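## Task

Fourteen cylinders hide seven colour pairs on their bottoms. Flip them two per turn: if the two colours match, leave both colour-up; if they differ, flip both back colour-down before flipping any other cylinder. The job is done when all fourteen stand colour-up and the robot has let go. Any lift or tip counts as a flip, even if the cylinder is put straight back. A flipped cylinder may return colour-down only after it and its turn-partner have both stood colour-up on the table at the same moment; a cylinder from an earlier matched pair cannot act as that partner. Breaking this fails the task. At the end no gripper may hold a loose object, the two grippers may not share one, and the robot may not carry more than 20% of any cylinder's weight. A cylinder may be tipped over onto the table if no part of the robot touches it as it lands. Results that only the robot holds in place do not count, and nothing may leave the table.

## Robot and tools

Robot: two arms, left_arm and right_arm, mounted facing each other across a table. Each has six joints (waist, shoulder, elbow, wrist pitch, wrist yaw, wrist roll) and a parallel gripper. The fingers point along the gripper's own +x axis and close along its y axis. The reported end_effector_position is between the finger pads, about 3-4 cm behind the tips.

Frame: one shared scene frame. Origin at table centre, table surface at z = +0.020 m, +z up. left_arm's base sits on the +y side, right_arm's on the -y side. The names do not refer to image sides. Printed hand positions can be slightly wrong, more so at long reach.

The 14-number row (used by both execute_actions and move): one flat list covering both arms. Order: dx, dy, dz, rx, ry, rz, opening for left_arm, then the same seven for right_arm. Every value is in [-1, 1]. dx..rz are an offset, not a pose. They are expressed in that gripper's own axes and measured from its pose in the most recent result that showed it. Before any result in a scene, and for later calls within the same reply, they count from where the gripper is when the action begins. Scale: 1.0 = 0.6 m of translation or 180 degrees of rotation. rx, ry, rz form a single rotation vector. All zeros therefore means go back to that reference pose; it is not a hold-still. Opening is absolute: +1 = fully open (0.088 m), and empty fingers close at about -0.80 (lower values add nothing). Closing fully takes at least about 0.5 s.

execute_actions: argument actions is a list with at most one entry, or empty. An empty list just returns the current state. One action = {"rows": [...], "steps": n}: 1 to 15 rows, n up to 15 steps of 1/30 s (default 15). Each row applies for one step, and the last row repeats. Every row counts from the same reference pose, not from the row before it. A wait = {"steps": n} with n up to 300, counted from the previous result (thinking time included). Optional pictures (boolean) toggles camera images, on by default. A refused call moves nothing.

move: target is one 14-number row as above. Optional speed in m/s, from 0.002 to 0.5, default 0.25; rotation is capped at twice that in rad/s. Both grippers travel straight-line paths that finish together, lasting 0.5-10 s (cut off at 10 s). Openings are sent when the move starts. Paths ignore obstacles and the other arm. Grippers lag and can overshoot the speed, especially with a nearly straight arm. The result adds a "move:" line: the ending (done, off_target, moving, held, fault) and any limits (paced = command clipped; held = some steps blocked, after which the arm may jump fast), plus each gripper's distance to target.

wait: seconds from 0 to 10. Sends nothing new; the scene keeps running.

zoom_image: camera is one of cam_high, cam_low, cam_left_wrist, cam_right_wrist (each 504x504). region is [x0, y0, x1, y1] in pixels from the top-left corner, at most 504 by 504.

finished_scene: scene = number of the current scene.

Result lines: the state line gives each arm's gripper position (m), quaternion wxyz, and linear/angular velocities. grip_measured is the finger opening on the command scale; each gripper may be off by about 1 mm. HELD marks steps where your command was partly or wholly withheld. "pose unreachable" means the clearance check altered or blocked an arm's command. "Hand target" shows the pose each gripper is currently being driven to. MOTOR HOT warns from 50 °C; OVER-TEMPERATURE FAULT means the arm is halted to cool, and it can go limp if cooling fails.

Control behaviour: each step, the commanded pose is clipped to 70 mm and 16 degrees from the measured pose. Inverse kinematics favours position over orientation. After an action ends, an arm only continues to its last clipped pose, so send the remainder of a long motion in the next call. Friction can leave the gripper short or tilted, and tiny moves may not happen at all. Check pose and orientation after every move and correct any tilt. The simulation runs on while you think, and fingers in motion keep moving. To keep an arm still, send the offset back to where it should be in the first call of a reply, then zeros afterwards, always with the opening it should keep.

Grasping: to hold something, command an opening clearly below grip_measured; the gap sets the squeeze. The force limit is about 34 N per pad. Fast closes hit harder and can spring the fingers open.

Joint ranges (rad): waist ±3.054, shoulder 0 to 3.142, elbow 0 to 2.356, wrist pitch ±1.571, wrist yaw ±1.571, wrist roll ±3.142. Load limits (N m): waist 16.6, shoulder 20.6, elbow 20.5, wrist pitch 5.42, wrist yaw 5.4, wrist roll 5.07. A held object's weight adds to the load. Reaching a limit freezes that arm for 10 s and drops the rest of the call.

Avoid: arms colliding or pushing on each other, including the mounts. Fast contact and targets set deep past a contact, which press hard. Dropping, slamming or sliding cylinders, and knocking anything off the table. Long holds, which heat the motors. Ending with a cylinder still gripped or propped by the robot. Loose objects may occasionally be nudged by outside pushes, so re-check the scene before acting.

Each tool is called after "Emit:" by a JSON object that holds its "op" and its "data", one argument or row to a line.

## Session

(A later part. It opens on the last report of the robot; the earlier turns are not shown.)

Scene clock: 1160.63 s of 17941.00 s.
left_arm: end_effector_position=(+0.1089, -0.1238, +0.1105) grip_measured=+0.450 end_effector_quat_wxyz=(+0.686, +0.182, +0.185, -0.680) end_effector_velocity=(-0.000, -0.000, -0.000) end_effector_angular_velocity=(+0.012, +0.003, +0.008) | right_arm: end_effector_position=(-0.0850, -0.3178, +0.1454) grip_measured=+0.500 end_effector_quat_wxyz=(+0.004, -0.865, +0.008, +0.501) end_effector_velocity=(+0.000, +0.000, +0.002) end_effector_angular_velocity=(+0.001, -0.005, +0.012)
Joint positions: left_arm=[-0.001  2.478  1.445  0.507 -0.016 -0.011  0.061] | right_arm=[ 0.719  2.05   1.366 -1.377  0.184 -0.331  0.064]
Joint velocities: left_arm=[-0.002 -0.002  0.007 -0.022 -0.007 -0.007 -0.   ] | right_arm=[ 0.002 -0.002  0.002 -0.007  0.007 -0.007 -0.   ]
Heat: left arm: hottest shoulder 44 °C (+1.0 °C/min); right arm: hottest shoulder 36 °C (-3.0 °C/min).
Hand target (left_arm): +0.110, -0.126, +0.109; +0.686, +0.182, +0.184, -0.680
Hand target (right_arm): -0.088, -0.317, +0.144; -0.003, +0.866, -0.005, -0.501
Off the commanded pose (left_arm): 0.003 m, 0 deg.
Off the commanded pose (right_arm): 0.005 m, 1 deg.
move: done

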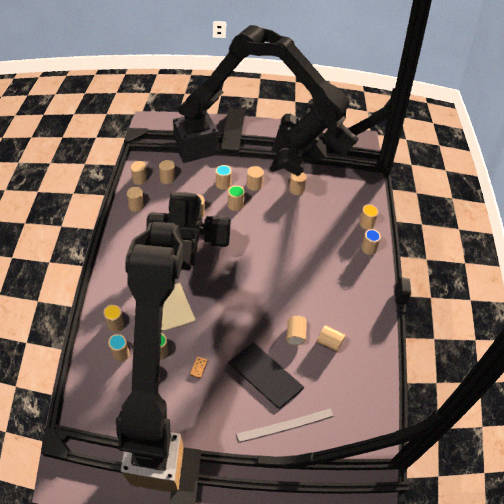

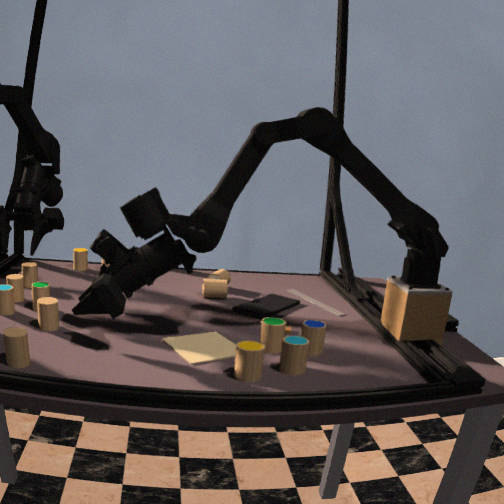

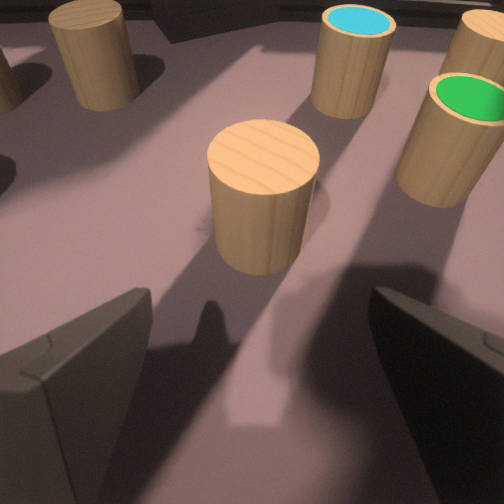

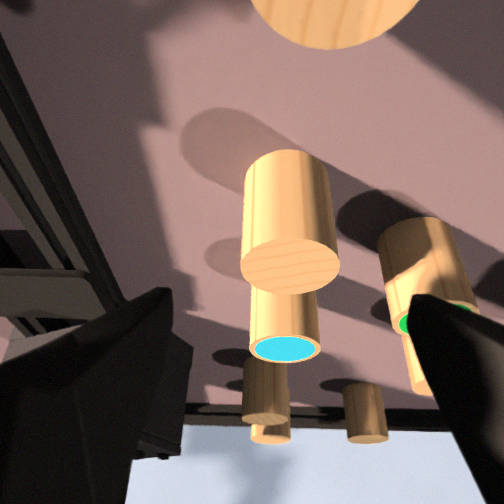

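Emit:
{"op": "move", "data": {
  "target": [0.128,-0.004,0.013,0,0,0,0.45,0,0,0,0,0,0,0.5],
  "speed": 0.1
}}

Scene clock: 1170.90 s of 17941.00 s.
left_arm: end_effector_position=(+0.1081, -0.1920, +0.0800) grip_measured=+0.450 end_effector_quat_wxyz=(+0.686, +0.183, +0.185, -0.680) end_effector_velocity=(-0.001, -0.000, +0.001) end_effector_angular_velocity=(+0.002, +0.003, +0.008) | right_arm: end_effector_position=(-0.0851, -0.3177, +0.1452) grip_measured=+0.500 end_effector_quat_wxyz=(+0.004, -0.865, +0.007, +0.501) end_effector_velocity=(-0.003, -0.002, -0.000) end_effector_angular_velocity=(-0.002, +0.019, -0.032)
Joint positions: left_arm=[-0.001  2.769  1.924  0.318 -0.016 -0.011  0.061] | right_arm=[ 0.719  2.05   1.366 -1.376  0.184 -0.332  0.064]
Joint velocities: left_arm=[-0.002 -0.002  0.002 -0.007 -0.007 -0.007  0.   ] | right_arm=[-0.002 -0.002  0.002  0.007 -0.022  0.022  0.   ]
Heat: left arm: hottest shoulder 45 °C (+3.0 °C/min); right arm: hottest shoulder 36 °C (-3.0 °C/min).
Hand target (left_arm): +0.107, -0.194, +0.078; +0.686, +0.182, +0.185, -0.680
Hand target (right_arm): -0.085, -0.318, +0.145; -0.004, +0.865, -0.008, -0.501
Off the commanded pose (left_arm): 0.003 m, 0 deg.
Off the commanded pose (right_arm): 0.000 m, 0 deg.
After step 90, 5.90 s passed at rest.
move: done

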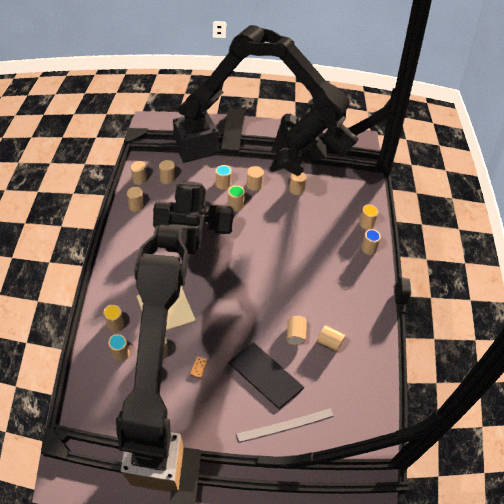

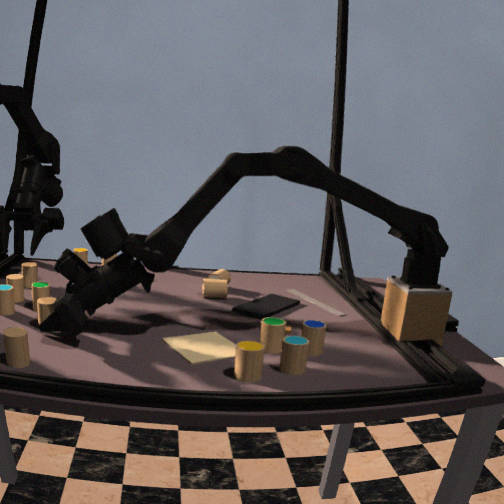

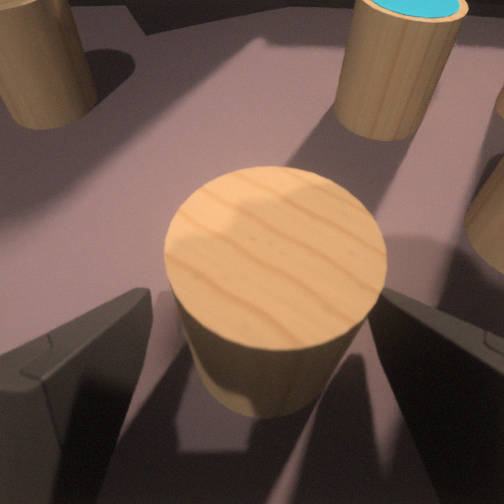

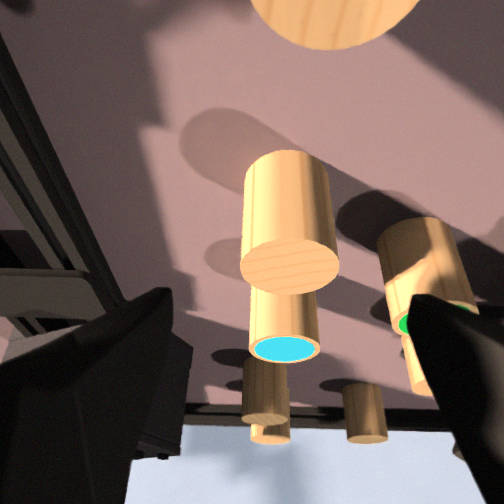

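Emit:
{"op": "execute_actions", "data": {
  "actions": [
    {"rows":[[0,0,0,0,0,0,0.3,0,0,0,0,0,0,0.5],[0,0,0,0,0,0,0.2,0,0,0,0,0,0,0.5],[0,0,0,0,0,0,0.1,0,0,0,0,0,0,0.5],[0,0,0,0,0,0,0.0,0,0,0,0,0,0,0.5],[0,0,0,0,0,0,-0.1,0,0,0,0,0,0,0.5],[0,0,0,0,0,0,-0.3,0,0,0,0,0,0,0.5]],"steps":13}
  ],
  "pictures": false
}}

Emit:
{"op": "move", "data": {
  "target": [-0.25,0,-0.02,0,0,0,-0.3,0,0,0,0,0,0,0.5],
  "speed": 0.25
}}

Emit:
{"op": "move", "data": {
  "target": [-0.207,-0.165,-0.192,0,0.495,0,-0.3,0,0,0,0,0,0,0.5],
  "speed": 0.35
}}

Scene clock: 1178.27 s of 17941.00 s.
left_arm: end_effector_position=(+0.1081, -0.1920, +0.0796) grip_measured=+0.011 end_effector_quat_wxyz=(+0.685, +0.183, +0.186, -0.680) end_effector_velocity=(-0.001, -0.001, +0.005) end_effector_angular_velocity=(-0.012, +0.003, +0.008) | right_arm: end_effector_position=(-0.0851, -0.3177, +0.1452) grip_measured=+0.500 end_effector_quat_wxyz=(+0.004, -0.865, +0.007, +0.501) end_effector_velocity=(+0.006, -0.003, +0.002) end_effector_angular_velocity=(-0.027, -0.022, +0.013)
Joint positions: left_arm=[-0.001  2.77   1.924  0.318 -0.016 -0.011  0.04 ] | right_arm=[ 0.719  2.05   1.366 -1.376  0.184 -0.332  0.064]
Joint velocities: left_arm=[-0.002 -0.007 -0.002  0.007 -0.007 -0.007 -0.   ] | right_arm=[-0.002 -0.002 -0.007 -0.022 -0.007 -0.022 -0.   ]
Heat: left arm: hottest shoulder 47 °C (+4.0 °C/min); right arm: hottest shoulder 36 °C (-3.0 °C/min).
Hand target (left_arm): +0.108, -0.192, +0.080; +0.686, +0.183, +0.185, -0.680
Hand target (right_arm): -0.085, -0.318, +0.145; -0.004, +0.865, -0.007, -0.501
Off the commanded pose (left_arm): 0.000 m, 0 deg.
Off the commanded pose (right_arm): 0.000 m, 0 deg.
Steps of this call (steps 1 to 90: nothing new was sent; then 3.93 s passed at rest; steps 91 to 103: all 13 steps of this action). Readings (end_effector_position):
91: left_arm (+0.1081, -0.1919, +0.0795) | right_arm (-0.0851, -0.3177, +0.1452)
92: left_arm (+0.1081, -0.1919, +0.0795) | right_arm (-0.0851, -0.3177, +0.1452)
94: left_arm (+0.1081, -0.1919, +0.0795) | right_arm (-0.0851, -0.3177, +0.1452)
98: left_arm (+0.1081, -0.1920, +0.0796) | right_arm (-0.0851, -0.3177, +0.1452)
103: the state above

Scene clock: 1179.70 s of 17941.00 s.
left_arm: end_effector_position=(+0.1077, -0.0569, +0.1372) grip_measured=+0.011 end_effector_quat_wxyz=(+0.684, +0.189, +0.191, -0.679) end_effector_velocity=(-0.002, +0.001, +0.001) end_effector_angular_velocity=(+0.003, -0.003, -0.013) | right_arm: end_effector_position=(-0.0851, -0.3177, +0.1452) grip_measured=+0.500 end_effector_quat_wxyz=(+0.004, -0.865, +0.007, +0.501) end_effector_velocity=(+0.001, -0.003, +0.001) end_effector_angular_velocity=(-0.017, +0.001, -0.019)
Joint positions: left_arm=[-0.006  2.227  1.099  0.584 -0.019 -0.012  0.04 ] | right_arm=[ 0.719  2.05   1.366 -1.376  0.184 -0.332  0.064]
Joint velocities: left_arm=[-0.002 -0.007 -0.002 -0.007  0.007  0.007 -0.   ] | right_arm=[-0.002 -0.002 -0.002 -0.007 -0.022  0.007 -0.   ]
Heat: left arm: hottest shoulder 47 °C (+4.0 °C/min); right arm: hottest shoulder 36 °C (-3.0 °C/min).
Hand target (left_arm): +0.107, -0.057, +0.145; +0.685, +0.183, +0.186, -0.680
Hand target (right_arm): -0.085, -0.318, +0.145; -0.004, +0.865, -0.007, -0.501
Off the commanded pose (left_arm): 0.007 m, 1 deg.
Off the commanded pose (right_arm): 0.000 m, 0 deg.
move: done

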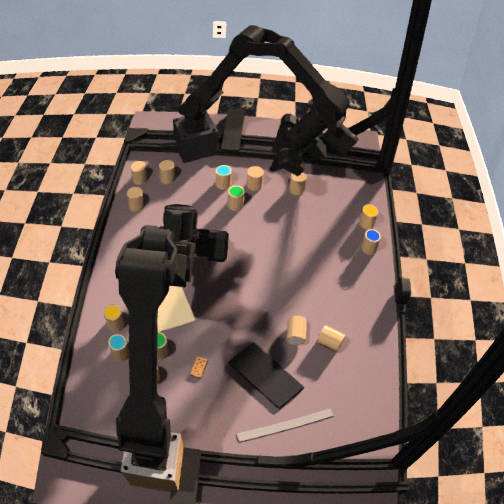

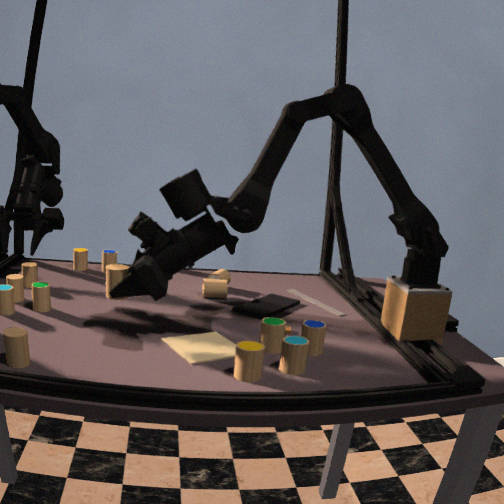

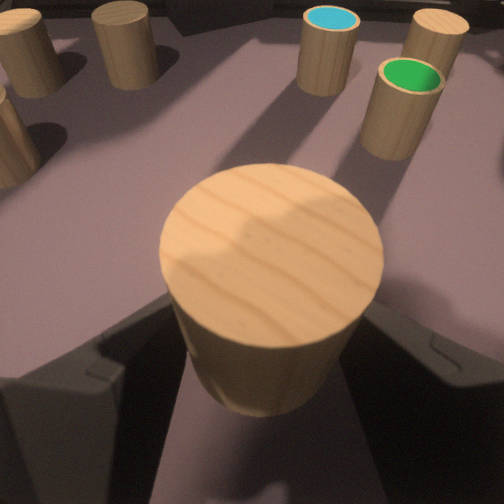

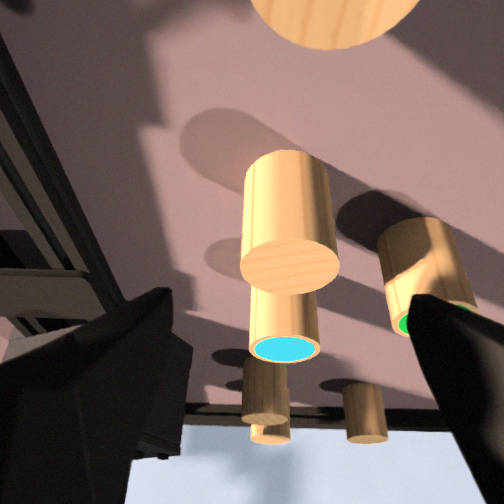

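Scene clock: 1182.37 s of 17941.00 s.
left_arm: end_effector_position=(+0.0082, +0.1100, +0.1028) grip_measured=+0.011 end_effector_quat_wxyz=(+0.354, +0.610, +0.616, -0.350) end_effector_velocity=(-0.002, -0.003, +0.007) end_effector_angular_velocity=(-0.009, -0.008, -0.005) | right_arm: end_effector_position=(-0.0851, -0.3177, +0.1452) grip_measured=+0.500 end_effector_quat_wxyz=(+0.004, -0.865, +0.007, +0.501) end_effector_velocity=(-0.001, -0.000, -0.001) end_effector_angular_velocity=(-0.007, +0.009, +0.000)
Joint positions: left_arm=[-0.225  2.583  2.    -1.503  0.121 -0.212  0.04 ] | right_arm=[ 0.719  2.05   1.366 -1.376  0.184 -0.332  0.064]
Joint velocities: left_arm=[-0.007 -0.002  0.027 -0.022 -0.007 -0.007 -0.   ] | right_arm=[-0.002 -0.002 -0.002  0.007 -0.007 -0.007  0.   ]
Heat: left arm: hottest shoulder 47 °C (+4.1 °C/min); right arm: hottest shoulder 36 °C (-2.0 °C/min).
Hand target (left_arm): +0.007, +0.109, +0.102; +0.353, +0.610, +0.617, -0.350
Hand target (right_arm): -0.085, -0.318, +0.145; -0.004, +0.865, -0.007, -0.501
Off the commanded pose (left_arm): 0.002 m, 0 deg.
Off the commanded pose (right_arm): 0.000 m, 0 deg.
move: done

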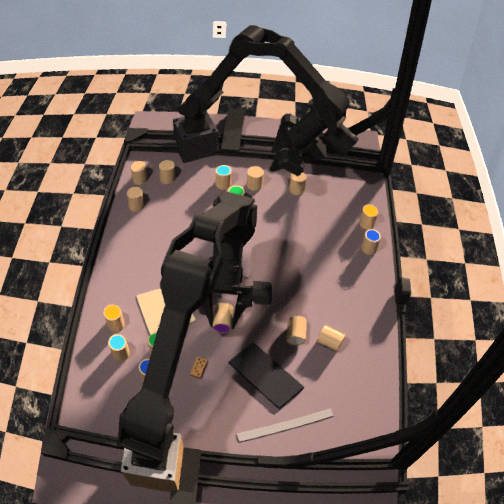

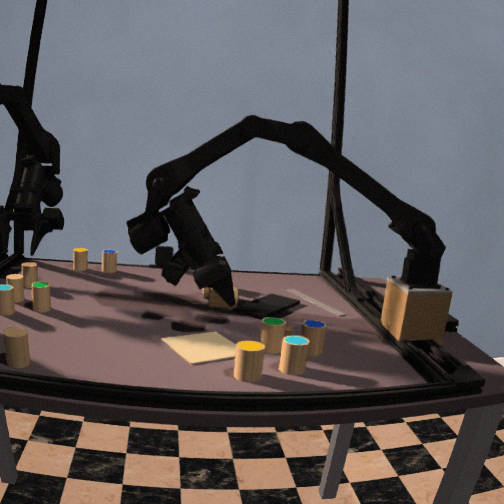

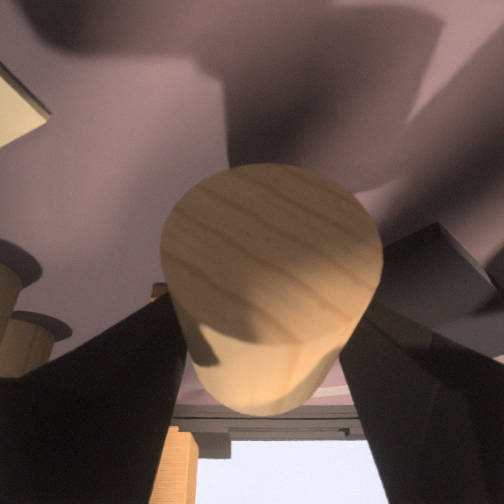

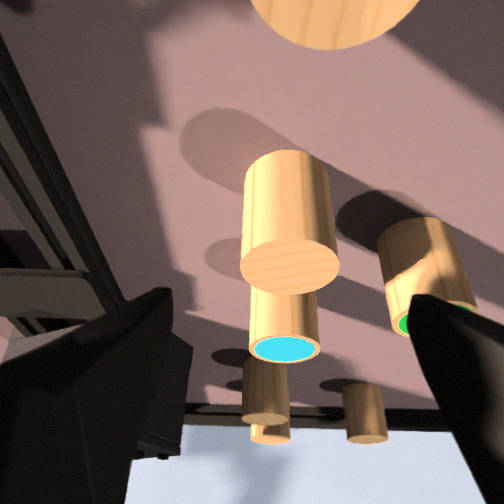

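Emit:
{"op": "move", "data": {
  "target": [0.053,0,0.03,0,0,0,-0.3,-0.039,-0.01,0.1,0,0,0,0.6],
  "speed": 0.08
}}

Emit:
{"op": "execute_actions", "data": {
  "actions": [
    {"rows":[[0,0,0,0,0,0,0.5,0,0,0,0,0,0,0.6]],"steps":10}
  ],
  "pictures": false
}}

Emit:
{"op": "move", "data": {
  "target": [0.051,0,-0.015,0,-0.497,0,0.5,0.1,0,0.0575,0,0,0,0.6],
  "speed": 0.35
}}

Scene clock: 1189.67 s of 17941.00 s.
left_arm: end_effector_position=(+0.0077, +0.1081, +0.0731) grip_measured=+0.011 end_effector_quat_wxyz=(+0.357, +0.608, +0.615, -0.354) end_effector_velocity=(+0.003, +0.001, +0.001) end_effector_angular_velocity=(+0.003, -0.024, -0.007) | right_arm: end_effector_position=(-0.1465, -0.3108, +0.1380) grip_measured=+0.600 end_effector_quat_wxyz=(+0.005, -0.864, +0.006, +0.503) end_effector_velocity=(-0.000, -0.000, +0.004) end_effector_angular_velocity=(-0.012, -0.005, +0.000)
Joint positions: left_arm=[-0.225  2.634  1.977 -1.419  0.121 -0.212  0.04 ] | right_arm=[ 0.764  2.273  1.698 -1.488  0.165 -0.293  0.068]
Joint velocities: left_arm=[-0.002 -0.002 -0.002 -0.007 -0.022 -0.007 -0.   ] | right_arm=[-0.002  0.002  0.017 -0.022 -0.007 -0.007 -0.   ]
Heat: left arm: hottest shoulder 47 °C (+4.0 °C/min); right arm: hottest shoulder 36 °C (-1.0 °C/min).
Hand target (left_arm): +0.008, +0.111, +0.066; +0.354, +0.610, +0.616, -0.350
Hand target (right_arm): -0.149, -0.311, +0.135; -0.004, +0.865, -0.007, -0.501
Off the commanded pose (left_arm): 0.007 m, 1 deg.
Off the commanded pose (right_arm): 0.003 m, 0 deg.
move: done

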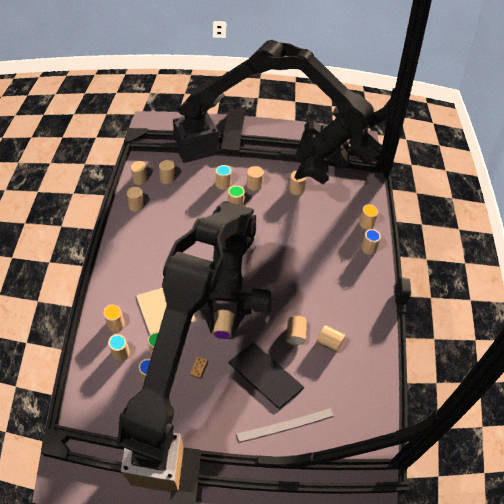

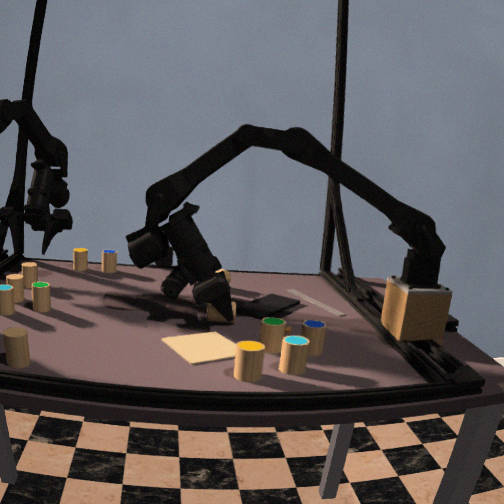

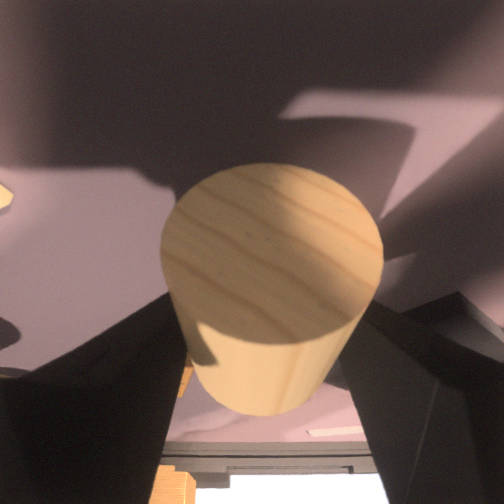

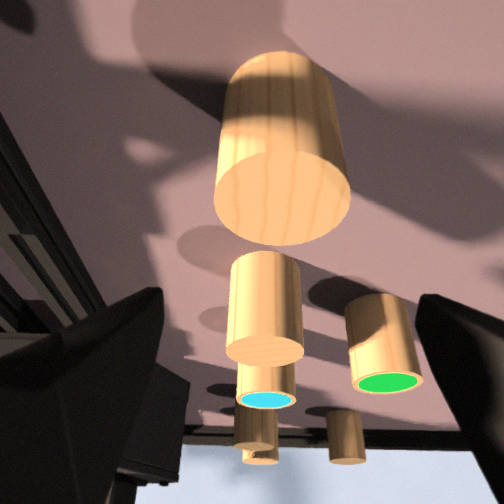

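Scene clock: 1190.00 s of 17941.00 s.
left_arm: end_effector_position=(+0.0076, +0.1077, +0.0727) grip_measured=+0.481 end_effector_quat_wxyz=(+0.357, +0.607, +0.614, -0.355) end_effector_velocity=(+0.001, +0.004, +0.003) end_effector_angular_velocity=(+0.020, -0.015, +0.000) | right_arm: end_effector_position=(-0.1465, -0.3108, +0.1380) grip_measured=+0.600 end_effector_quat_wxyz=(+0.005, -0.864, +0.006, +0.503) end_effector_velocity=(+0.002, -0.001, +0.001) end_effector_angular_velocity=(-0.005, -0.005, -0.012)
Joint positions: left_arm=[-0.225  2.634  1.976 -1.416  0.121 -0.212  0.063] | right_arm=[ 0.764  2.273  1.698 -1.488  0.165 -0.293  0.068]
Joint velocities: left_arm=[-0.002 -0.002 -0.002 -0.022 -0.007 -0.007  0.009] | right_arm=[-0.002 -0.002 -0.002 -0.007 -0.007  0.007 -0.   ]
Heat: left arm: hottest shoulder 47 °C (+4.0 °C/min); right arm: hottest shoulder 37 °C (+0.0 °C/min).
Hand target (left_arm): +0.008, +0.108, +0.073; +0.357, +0.608, +0.615, -0.354
Hand target (right_arm): -0.146, -0.311, +0.138; -0.005, +0.864, -0.006, -0.503
Off the commanded pose (left_arm): 0.001 m, 0 deg.
Off the commanded pose (right_arm): 0.000 m, 0 deg.
Steps of this call (steps 1 to 10: all 10 steps of this action). Readings (end_effector_position):
1: left_arm (+0.0077, +0.1081, +0.0731) | right_arm (-0.1465, -0.3108, +0.1380)
2: left_arm (+0.0077, +0.1081, +0.0731) | right_arm (-0.1465, -0.3108, +0.1380)
4: left_arm (+0.0077, +0.1077, +0.0728) | right_arm (-0.1465, -0.3108, +0.1380)
8: left_arm (+0.0076, +0.1076, +0.0728) | right_arm (-0.1465, -0.3108, +0.1380)
10: the state above

Scene clock: 1193.07 s of 17941.00 s.
left_arm: end_effector_position=(+0.0061, +0.1284, +0.0525) grip_measured=+0.500 end_effector_quat_wxyz=(+0.685, +0.177, +0.188, -0.682) end_effector_velocity=(+0.001, +0.002, -0.001) end_effector_angular_velocity=(-0.004, -0.009, +0.000) | right_arm: end_effector_position=(-0.1505, -0.3093, +0.0743) grip_measured=+0.600 end_effector_quat_wxyz=(+0.008, -0.859, +0.004, +0.511) end_effector_velocity=(+0.000, -0.000, +0.002) end_effector_angular_velocity=(-0.010, -0.000, +0.001)
Joint positions: left_arm=[-0.458  2.407  0.451  1.383 -0.402 -0.262  0.063] | right_arm=[ 0.764  2.377  1.615 -1.281  0.165 -0.293  0.068]
Joint velocities: left_arm=[-0.002  0.012 -0.007  0.022 -0.007  0.007 -0.   ] | right_arm=[-0.002 -0.002  0.002 -0.007 -0.007 -0.007 -0.   ]
Heat: left arm: hottest shoulder 47 °C (+4.0 °C/min); right arm: hottest shoulder 37 °C (+0.0 °C/min).
Hand target (left_arm): +0.006, +0.130, +0.051; +0.684, +0.181, +0.187, -0.681
Hand target (right_arm): -0.147, -0.310, +0.069; -0.005, +0.864, -0.006, -0.503
Off the commanded pose (left_arm): 0.003 m, 1 deg.
Off the commanded pose (right_arm): 0.007 m, 1 deg.
move: done

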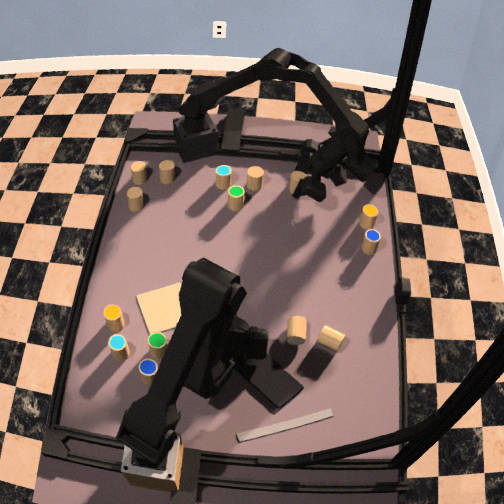

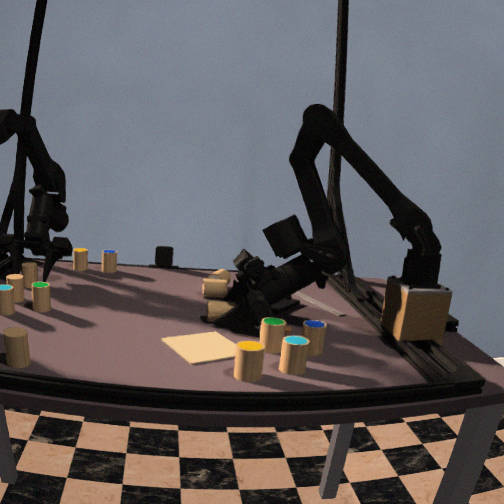

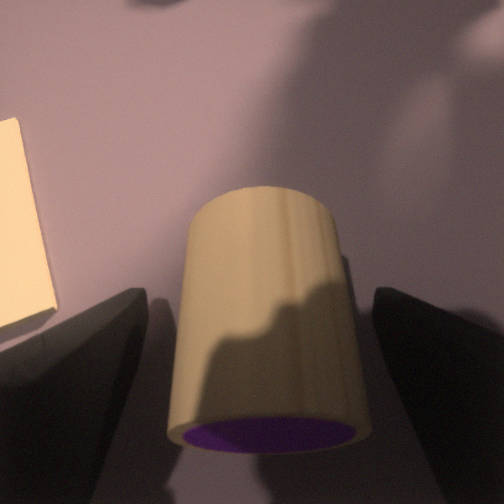

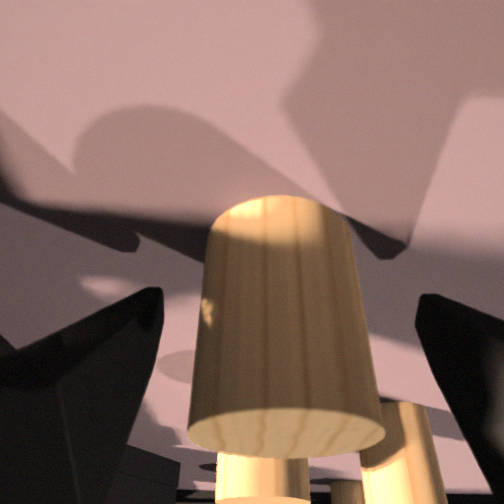

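Emit:
{"op": "move", "data": {
  "target": [0.003,0,0,0,0,0,0.15,0.013,0.007,-0.005,0,0.008,0,0.3],
  "speed": 0.05
}}

Emit:
{"op": "execute_actions", "data": {
  "actions": [
    {"rows":[[0,0,0,0,0,0,0.1,0,0,0,0,0,0,0.2],[0,0,0,0,0,0,0,0,0,0,0,0,0,0.1],[0,0,0,0,0,0,-0.1,0,0,0,0,0,0,0],[0,0,0,0,0,0,-0.3,0,0,0,0,0,0,-0.1],[0,0,0,0,0,0,-0.3,0,0,0,0,0,0,-0.3]],"steps":12}
  ],
  "pictures": false
}}

Emit:
{"op": "move", "data": {
  "target": [-0.028,0,0.048,0,0,0,-0.3,-0.062,0,-0.036,0,0,0,-0.3],
  "speed": 0.15
}}

Emit:
{"op": "move", "data": {
  "target": [0.024,-0.127,0.052,0,0.498,0,-0.3,0.052,-0.187,0.011,0,-0.502,0,-0.3],
  "speed": 0.35
}}

Scene clock: 1208.93 s of 17941.00 s.
left_arm: end_effector_position=(+0.0060, +0.1280, +0.0524) grip_measured=+0.150 end_effector_quat_wxyz=(+0.685, +0.177, +0.187, -0.682) end_effector_velocity=(+0.001, +0.001, -0.001) end_effector_angular_velocity=(+0.005, -0.013, +0.000) | right_arm: end_effector_position=(-0.1470, -0.3123, +0.0719) grip_measured=+0.300 end_effector_quat_wxyz=(+0.008, -0.863, +0.005, +0.506) end_effector_velocity=(+0.002, +0.001, +0.001) end_effector_angular_velocity=(-0.007, -0.009, +0.020)
Joint positions: left_arm=[-0.458  2.408  0.453  1.383 -0.402 -0.262  0.046] | right_arm=[ 0.768  2.377  1.599 -1.277  0.165 -0.285  0.054]
Joint velocities: left_arm=[-0.002 -0.002 -0.002 -0.007 -0.007  0.007 -0.001] | right_arm=[-0.002 -0.002 -0.002 -0.007  0.007 -0.022 -0.   ]
Heat: left arm: hottest shoulder 44 °C (+1.0 °C/min); right arm: hottest shoulder 37 °C (+1.0 °C/min).
Hand target (left_arm): +0.006, +0.127, +0.052; +0.685, +0.177, +0.188, -0.681
Hand target (right_arm): -0.144, -0.314, +0.069; -0.008, +0.866, -0.004, -0.500
Off the commanded pose (left_arm): 0.001 m, 0 deg.
Off the commanded pose (right_arm): 0.004 m, 1 deg.
After step 90, 12.17 s passed at rest.
move: done

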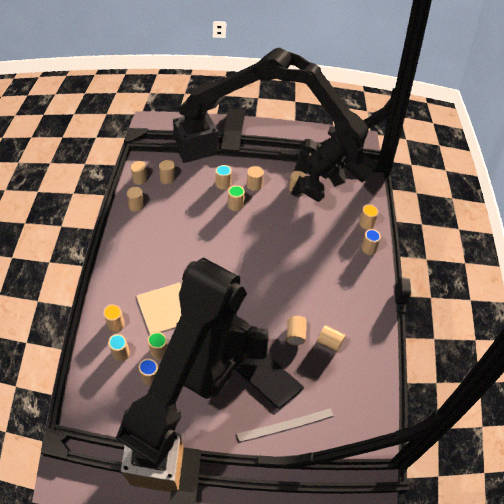

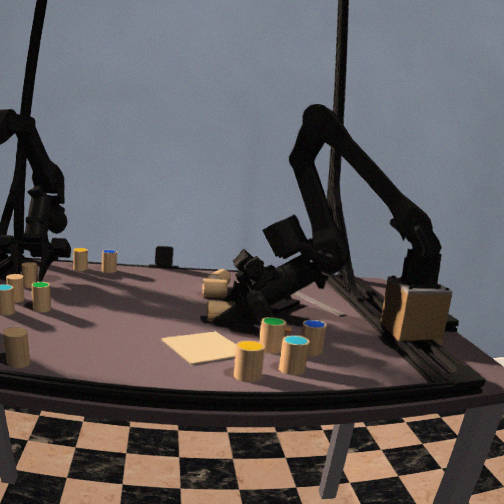

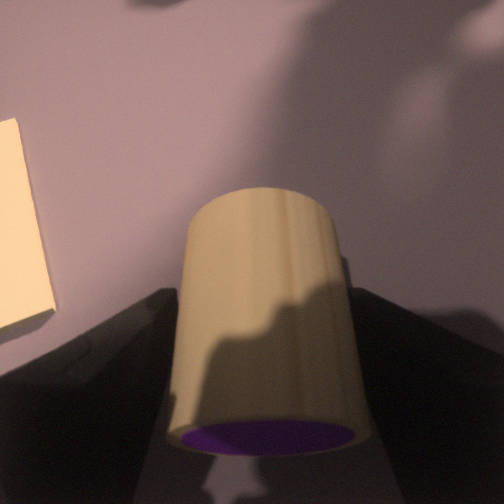

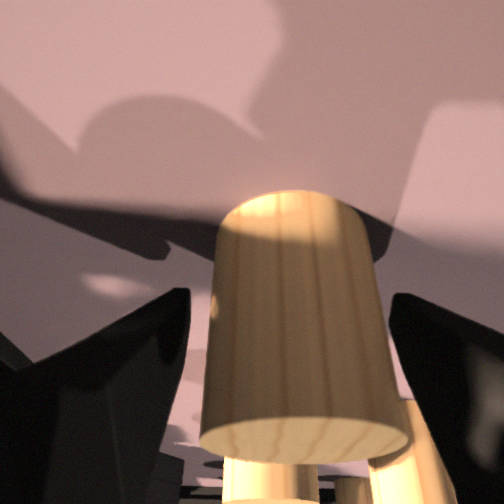

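Scene clock: 1209.33 s of 17941.00 s.
left_arm: end_effector_position=(+0.0059, +0.1280, +0.0523) grip_measured=+0.009 end_effector_quat_wxyz=(+0.685, +0.177, +0.188, -0.682) end_effector_velocity=(-0.003, -0.002, +0.002) end_effector_angular_velocity=(-0.009, +0.015, -0.005) | right_arm: end_effector_position=(-0.1469, -0.3123, +0.0719) grip_measured=+0.000 end_effector_quat_wxyz=(+0.008, -0.863, +0.005, +0.506) end_effector_velocity=(+0.001, -0.000, +0.000) end_effector_angular_velocity=(+0.000, -0.009, +0.012)
Joint positions: left_arm=[-0.458  2.408  0.453  1.383 -0.402 -0.262  0.039] | right_arm=[ 0.768  2.377  1.599 -1.278  0.166 -0.285  0.039]
Joint velocities: left_arm=[-0.002 -0.002  0.002  0.007  0.007 -0.007 -0.   ] | right_arm=[ 0.002  0.002  0.002 -0.007  0.007 -0.007 -0.   ]
Heat: left arm: hottest shoulder 44 °C (+1.0 °C/min); right arm: hottest shoulder 38 °C (+2.0 °C/min).
Hand target (left_arm): +0.006, +0.128, +0.052; +0.685, +0.177, +0.188, -0.682
Hand target (right_arm): -0.147, -0.312, +0.072; -0.008, +0.863, -0.005, -0.506
Off the commanded pose (left_arm): 0.000 m, 0 deg.
Off the commanded pose (right_arm): 0.000 m, 0 deg.
Steps of this call (steps 1 to 12: all 12 steps of this action). Readings (end_effector_position):
1: left_arm (+0.0059, +0.1280, +0.0523) | right_arm (-0.1470, -0.3123, +0.0719)
2: left_arm (+0.0059, +0.1279, +0.0524) | right_arm (-0.1470, -0.3123, +0.0719)
4: left_arm (+0.0059, +0.1280, +0.0523) | right_arm (-0.1471, -0.3123, +0.0718)
8: left_arm (+0.0059, +0.1280, +0.0523) | right_arm (-0.1469, -0.3123, +0.0719)
12: the state above

Scene clock: 1210.37 s of 17941.00 s.
left_arm: end_effector_position=(+0.0062, +0.1284, +0.0825) grip_measured=+0.009 end_effector_quat_wxyz=(+0.684, +0.180, +0.189, -0.681) end_effector_velocity=(+0.001, +0.001, +0.000) end_effector_angular_velocity=(+0.009, +0.010, +0.015) | right_arm: end_effector_position=(-0.1425, -0.3138, +0.1083) grip_measured=+0.000 end_effector_quat_wxyz=(+0.005, -0.868, +0.007, +0.496) end_effector_velocity=(+0.002, -0.002, +0.001) end_effector_angular_velocity=(-0.017, -0.000, -0.024)
Joint positions: left_arm=[-0.458  2.217  0.411  1.226 -0.402 -0.262  0.039] | right_arm=[ 0.768  2.313  1.635 -1.4    0.166 -0.285  0.039]
Joint velocities: left_arm=[-0.002 -0.012 -0.002 -0.022 -0.007 -0.022  0.   ] | right_arm=[-0.007 -0.002 -0.002 -0.007 -0.022  0.007 -0.   ]
Heat: left arm: hottest shoulder 44 °C (+1.0 °C/min); right arm: hottest shoulder 38 °C (+2.0 °C/min).
Hand target (left_arm): +0.006, +0.128, +0.086; +0.685, +0.177, +0.187, -0.682
Hand target (right_arm): -0.146, -0.313, +0.115; -0.008, +0.863, -0.005, -0.506
Off the commanded pose (left_arm): 0.003 m, 0 deg.
Off the commanded pose (right_arm): 0.008 m, 1 deg.
move: done

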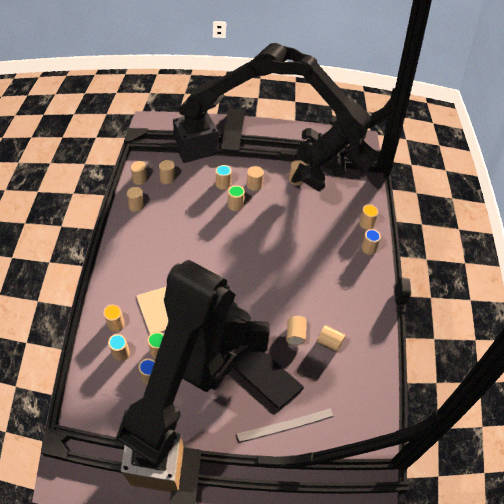

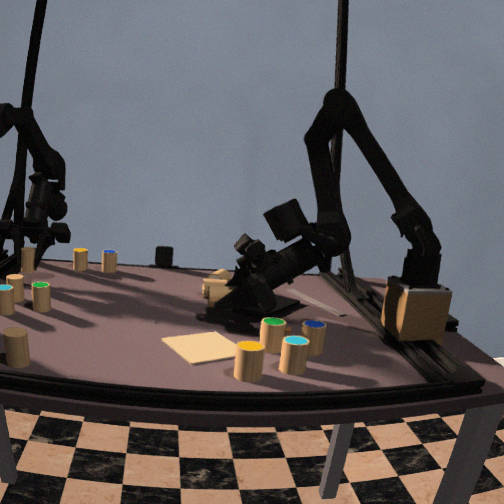

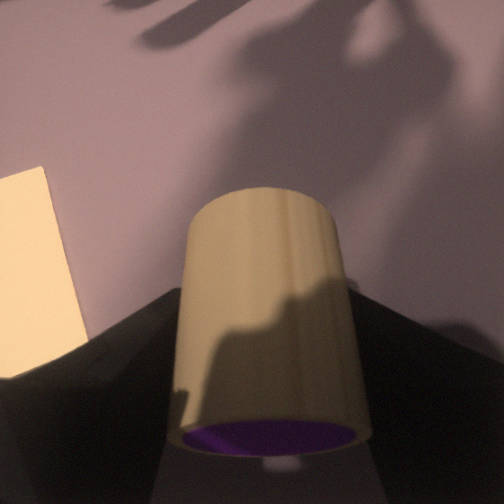

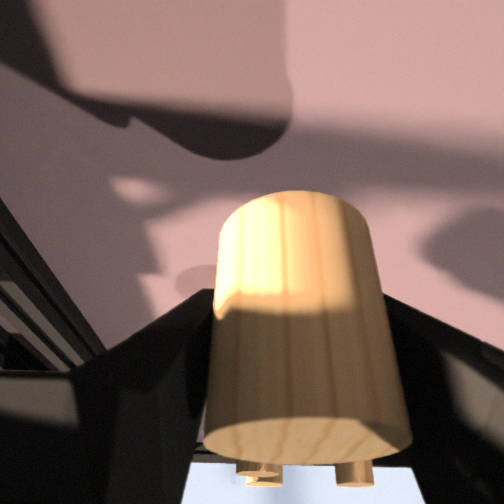

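Scene clock: 1213.20 s of 17941.00 s.
left_arm: end_effector_position=(-0.0692, +0.1020, +0.1029) grip_measured=+0.009 end_effector_quat_wxyz=(+0.362, +0.600, +0.613, -0.364) end_effector_velocity=(+0.002, +0.006, +0.003) end_effector_angular_velocity=(+0.037, -0.011, +0.012) | right_arm: end_effector_position=(-0.1327, -0.1981, +0.0841) grip_measured=+0.000 end_effector_quat_wxyz=(+0.005, -0.259, -0.008, +0.966) end_effector_velocity=(-0.001, -0.001, +0.002) end_effector_angular_velocity=(+0.029, +0.017, +0.031)
Joint positions: left_arm=[-0.378  2.694  2.235 -1.567  0.196 -0.353  0.039] | right_arm=[ 0.103  2.071  0.656  0.6   -0.812 -0.677  0.039]
Joint velocities: left_arm=[ 0.002  0.002  0.002 -0.037  0.007 -0.007  0.   ] | right_arm=[-0.002  0.002  0.002  0.007 -0.022 -0.037 -0.   ]
Heat: left arm: hottest shoulder 44 °C (+0.0 °C/min); right arm: hottest shoulder 38 °C (+3.0 °C/min).
Hand target (left_arm): -0.069, +0.101, +0.102; +0.361, +0.599, +0.615, -0.364
Hand target (right_arm): -0.131, -0.201, +0.080; +0.003, -0.261, -0.001, +0.965
Off the commanded pose (left_arm): 0.002 m, 2 deg.
Off the commanded pose (right_arm): 0.007 m, 1 deg.
joint sent to its limit (left arm) — the command would take joint 4 (wrist pitch) past its lower limit, so that joint was sent only as far as its limit.
move: done

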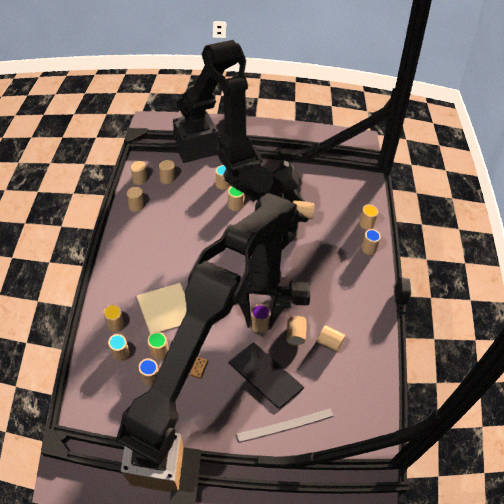

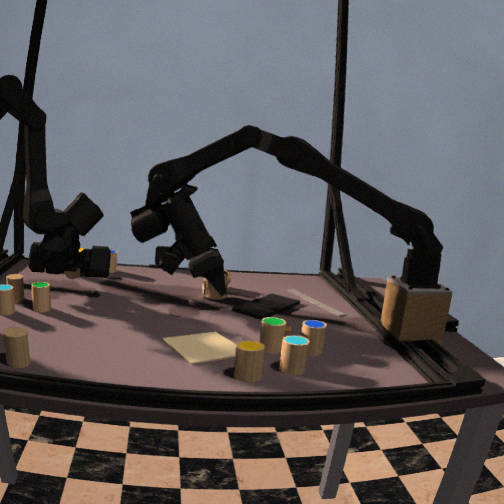

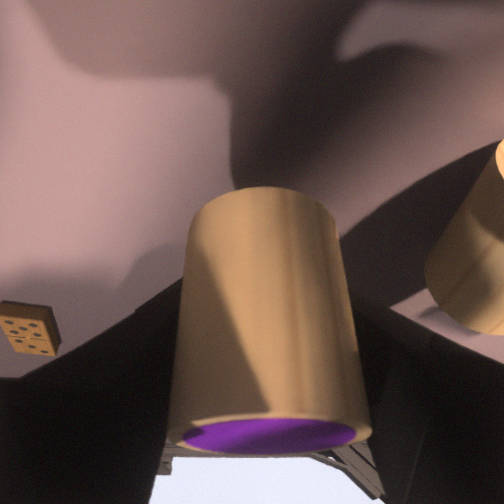

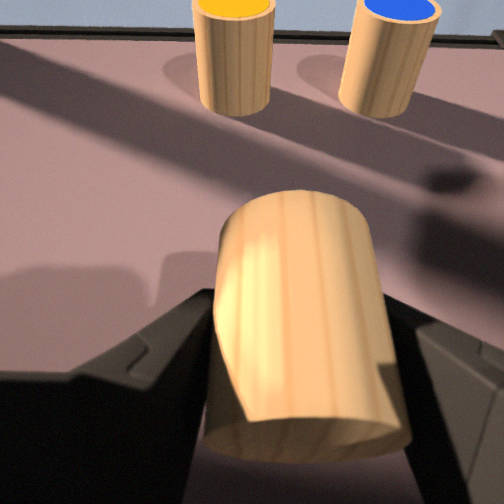

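Emit:
{"op": "zoom_image", "data": {
  "camera": "cam_low",
  "region": [0,180,160,340]
}}

Emit:
{"op": "move", "data": {
  "target": [0.054,0,0.016,0,0.009,0,-0.3,0.044,0,-0.042,0.006,0,0,-0.3],
  "speed": 0.045
}}

Region (0, 180, 160, 340) of cam_low's 504x504 image, scaled by 3.150, with more detail than that image has.

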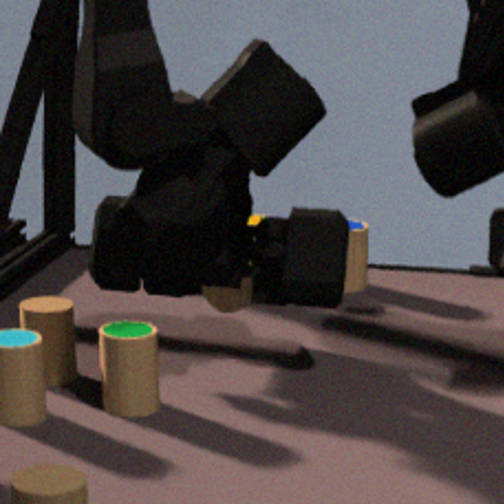

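Scene clock: 1222.47 s of 17941.00 s.
left_arm: end_effector_position=(-0.0690, +0.1055, +0.0758) grip_measured=+0.009 end_effector_quat_wxyz=(+0.357, +0.602, +0.617, -0.359) end_effector_velocity=(+0.001, +0.002, +0.001) end_effector_angular_velocity=(+0.004, -0.012, +0.001) | right_arm: end_effector_position=(-0.1430, -0.1958, +0.0568) grip_measured=+0.000 end_effector_quat_wxyz=(+0.008, -0.253, -0.006, +0.968) end_effector_velocity=(+0.000, -0.000, +0.000) end_effector_angular_velocity=(-0.007, +0.006, -0.001)
Joint positions: left_arm=[-0.378  2.732  2.193 -1.5    0.204 -0.353  0.039] | right_arm=[ 0.127  2.218  0.684  0.757 -0.799 -0.632  0.039]
Joint velocities: left_arm=[-0.002 -0.002 -0.002 -0.007 -0.007 -0.007 -0.   ] | right_arm=[-0.002  0.002 -0.002  0.007 -0.007  0.007 -0.   ]
Heat: left arm: hottest shoulder 45 °C (+1.0 °C/min); right arm: hottest shoulder 37 °C (+2.0 °C/min).
Hand target (left_arm): -0.070, +0.109, +0.070; +0.353, +0.605, +0.619, -0.355
Hand target (right_arm): -0.143, -0.197, +0.049; +0.008, -0.259, +0.001, +0.966
Off the commanded pose (left_arm): 0.007 m, 1 deg.
Off the commanded pose (right_arm): 0.008 m, 1 deg.
move: done

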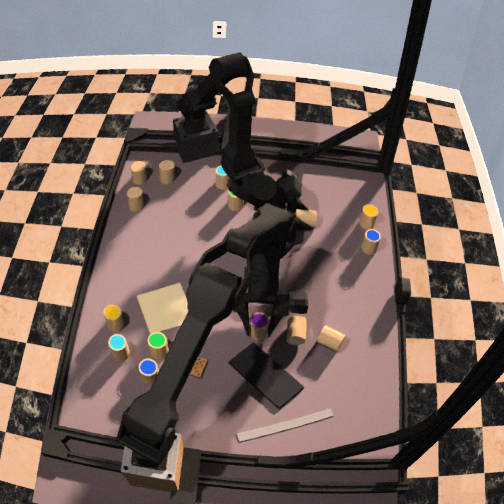

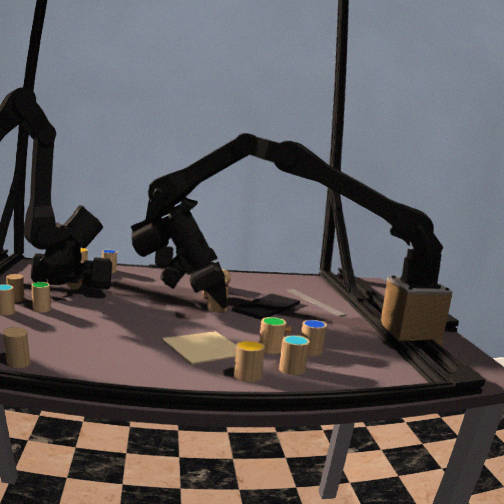

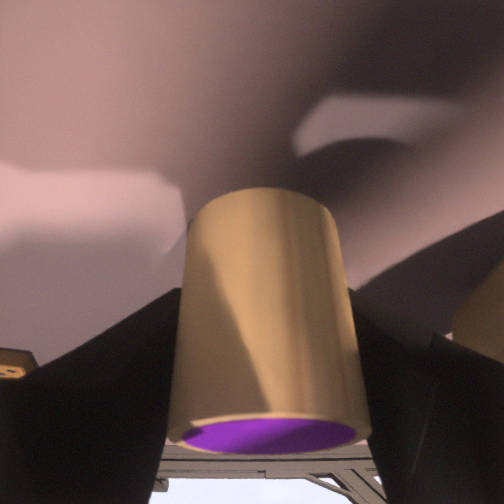

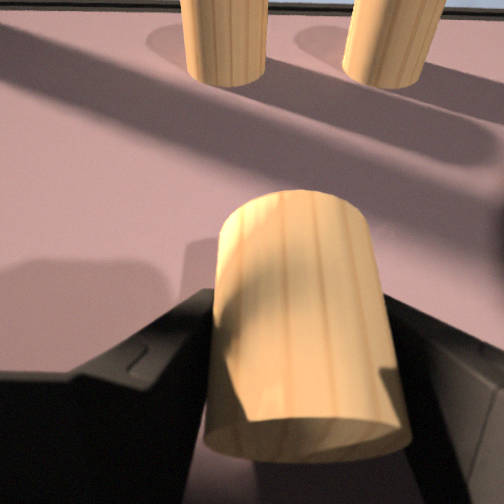

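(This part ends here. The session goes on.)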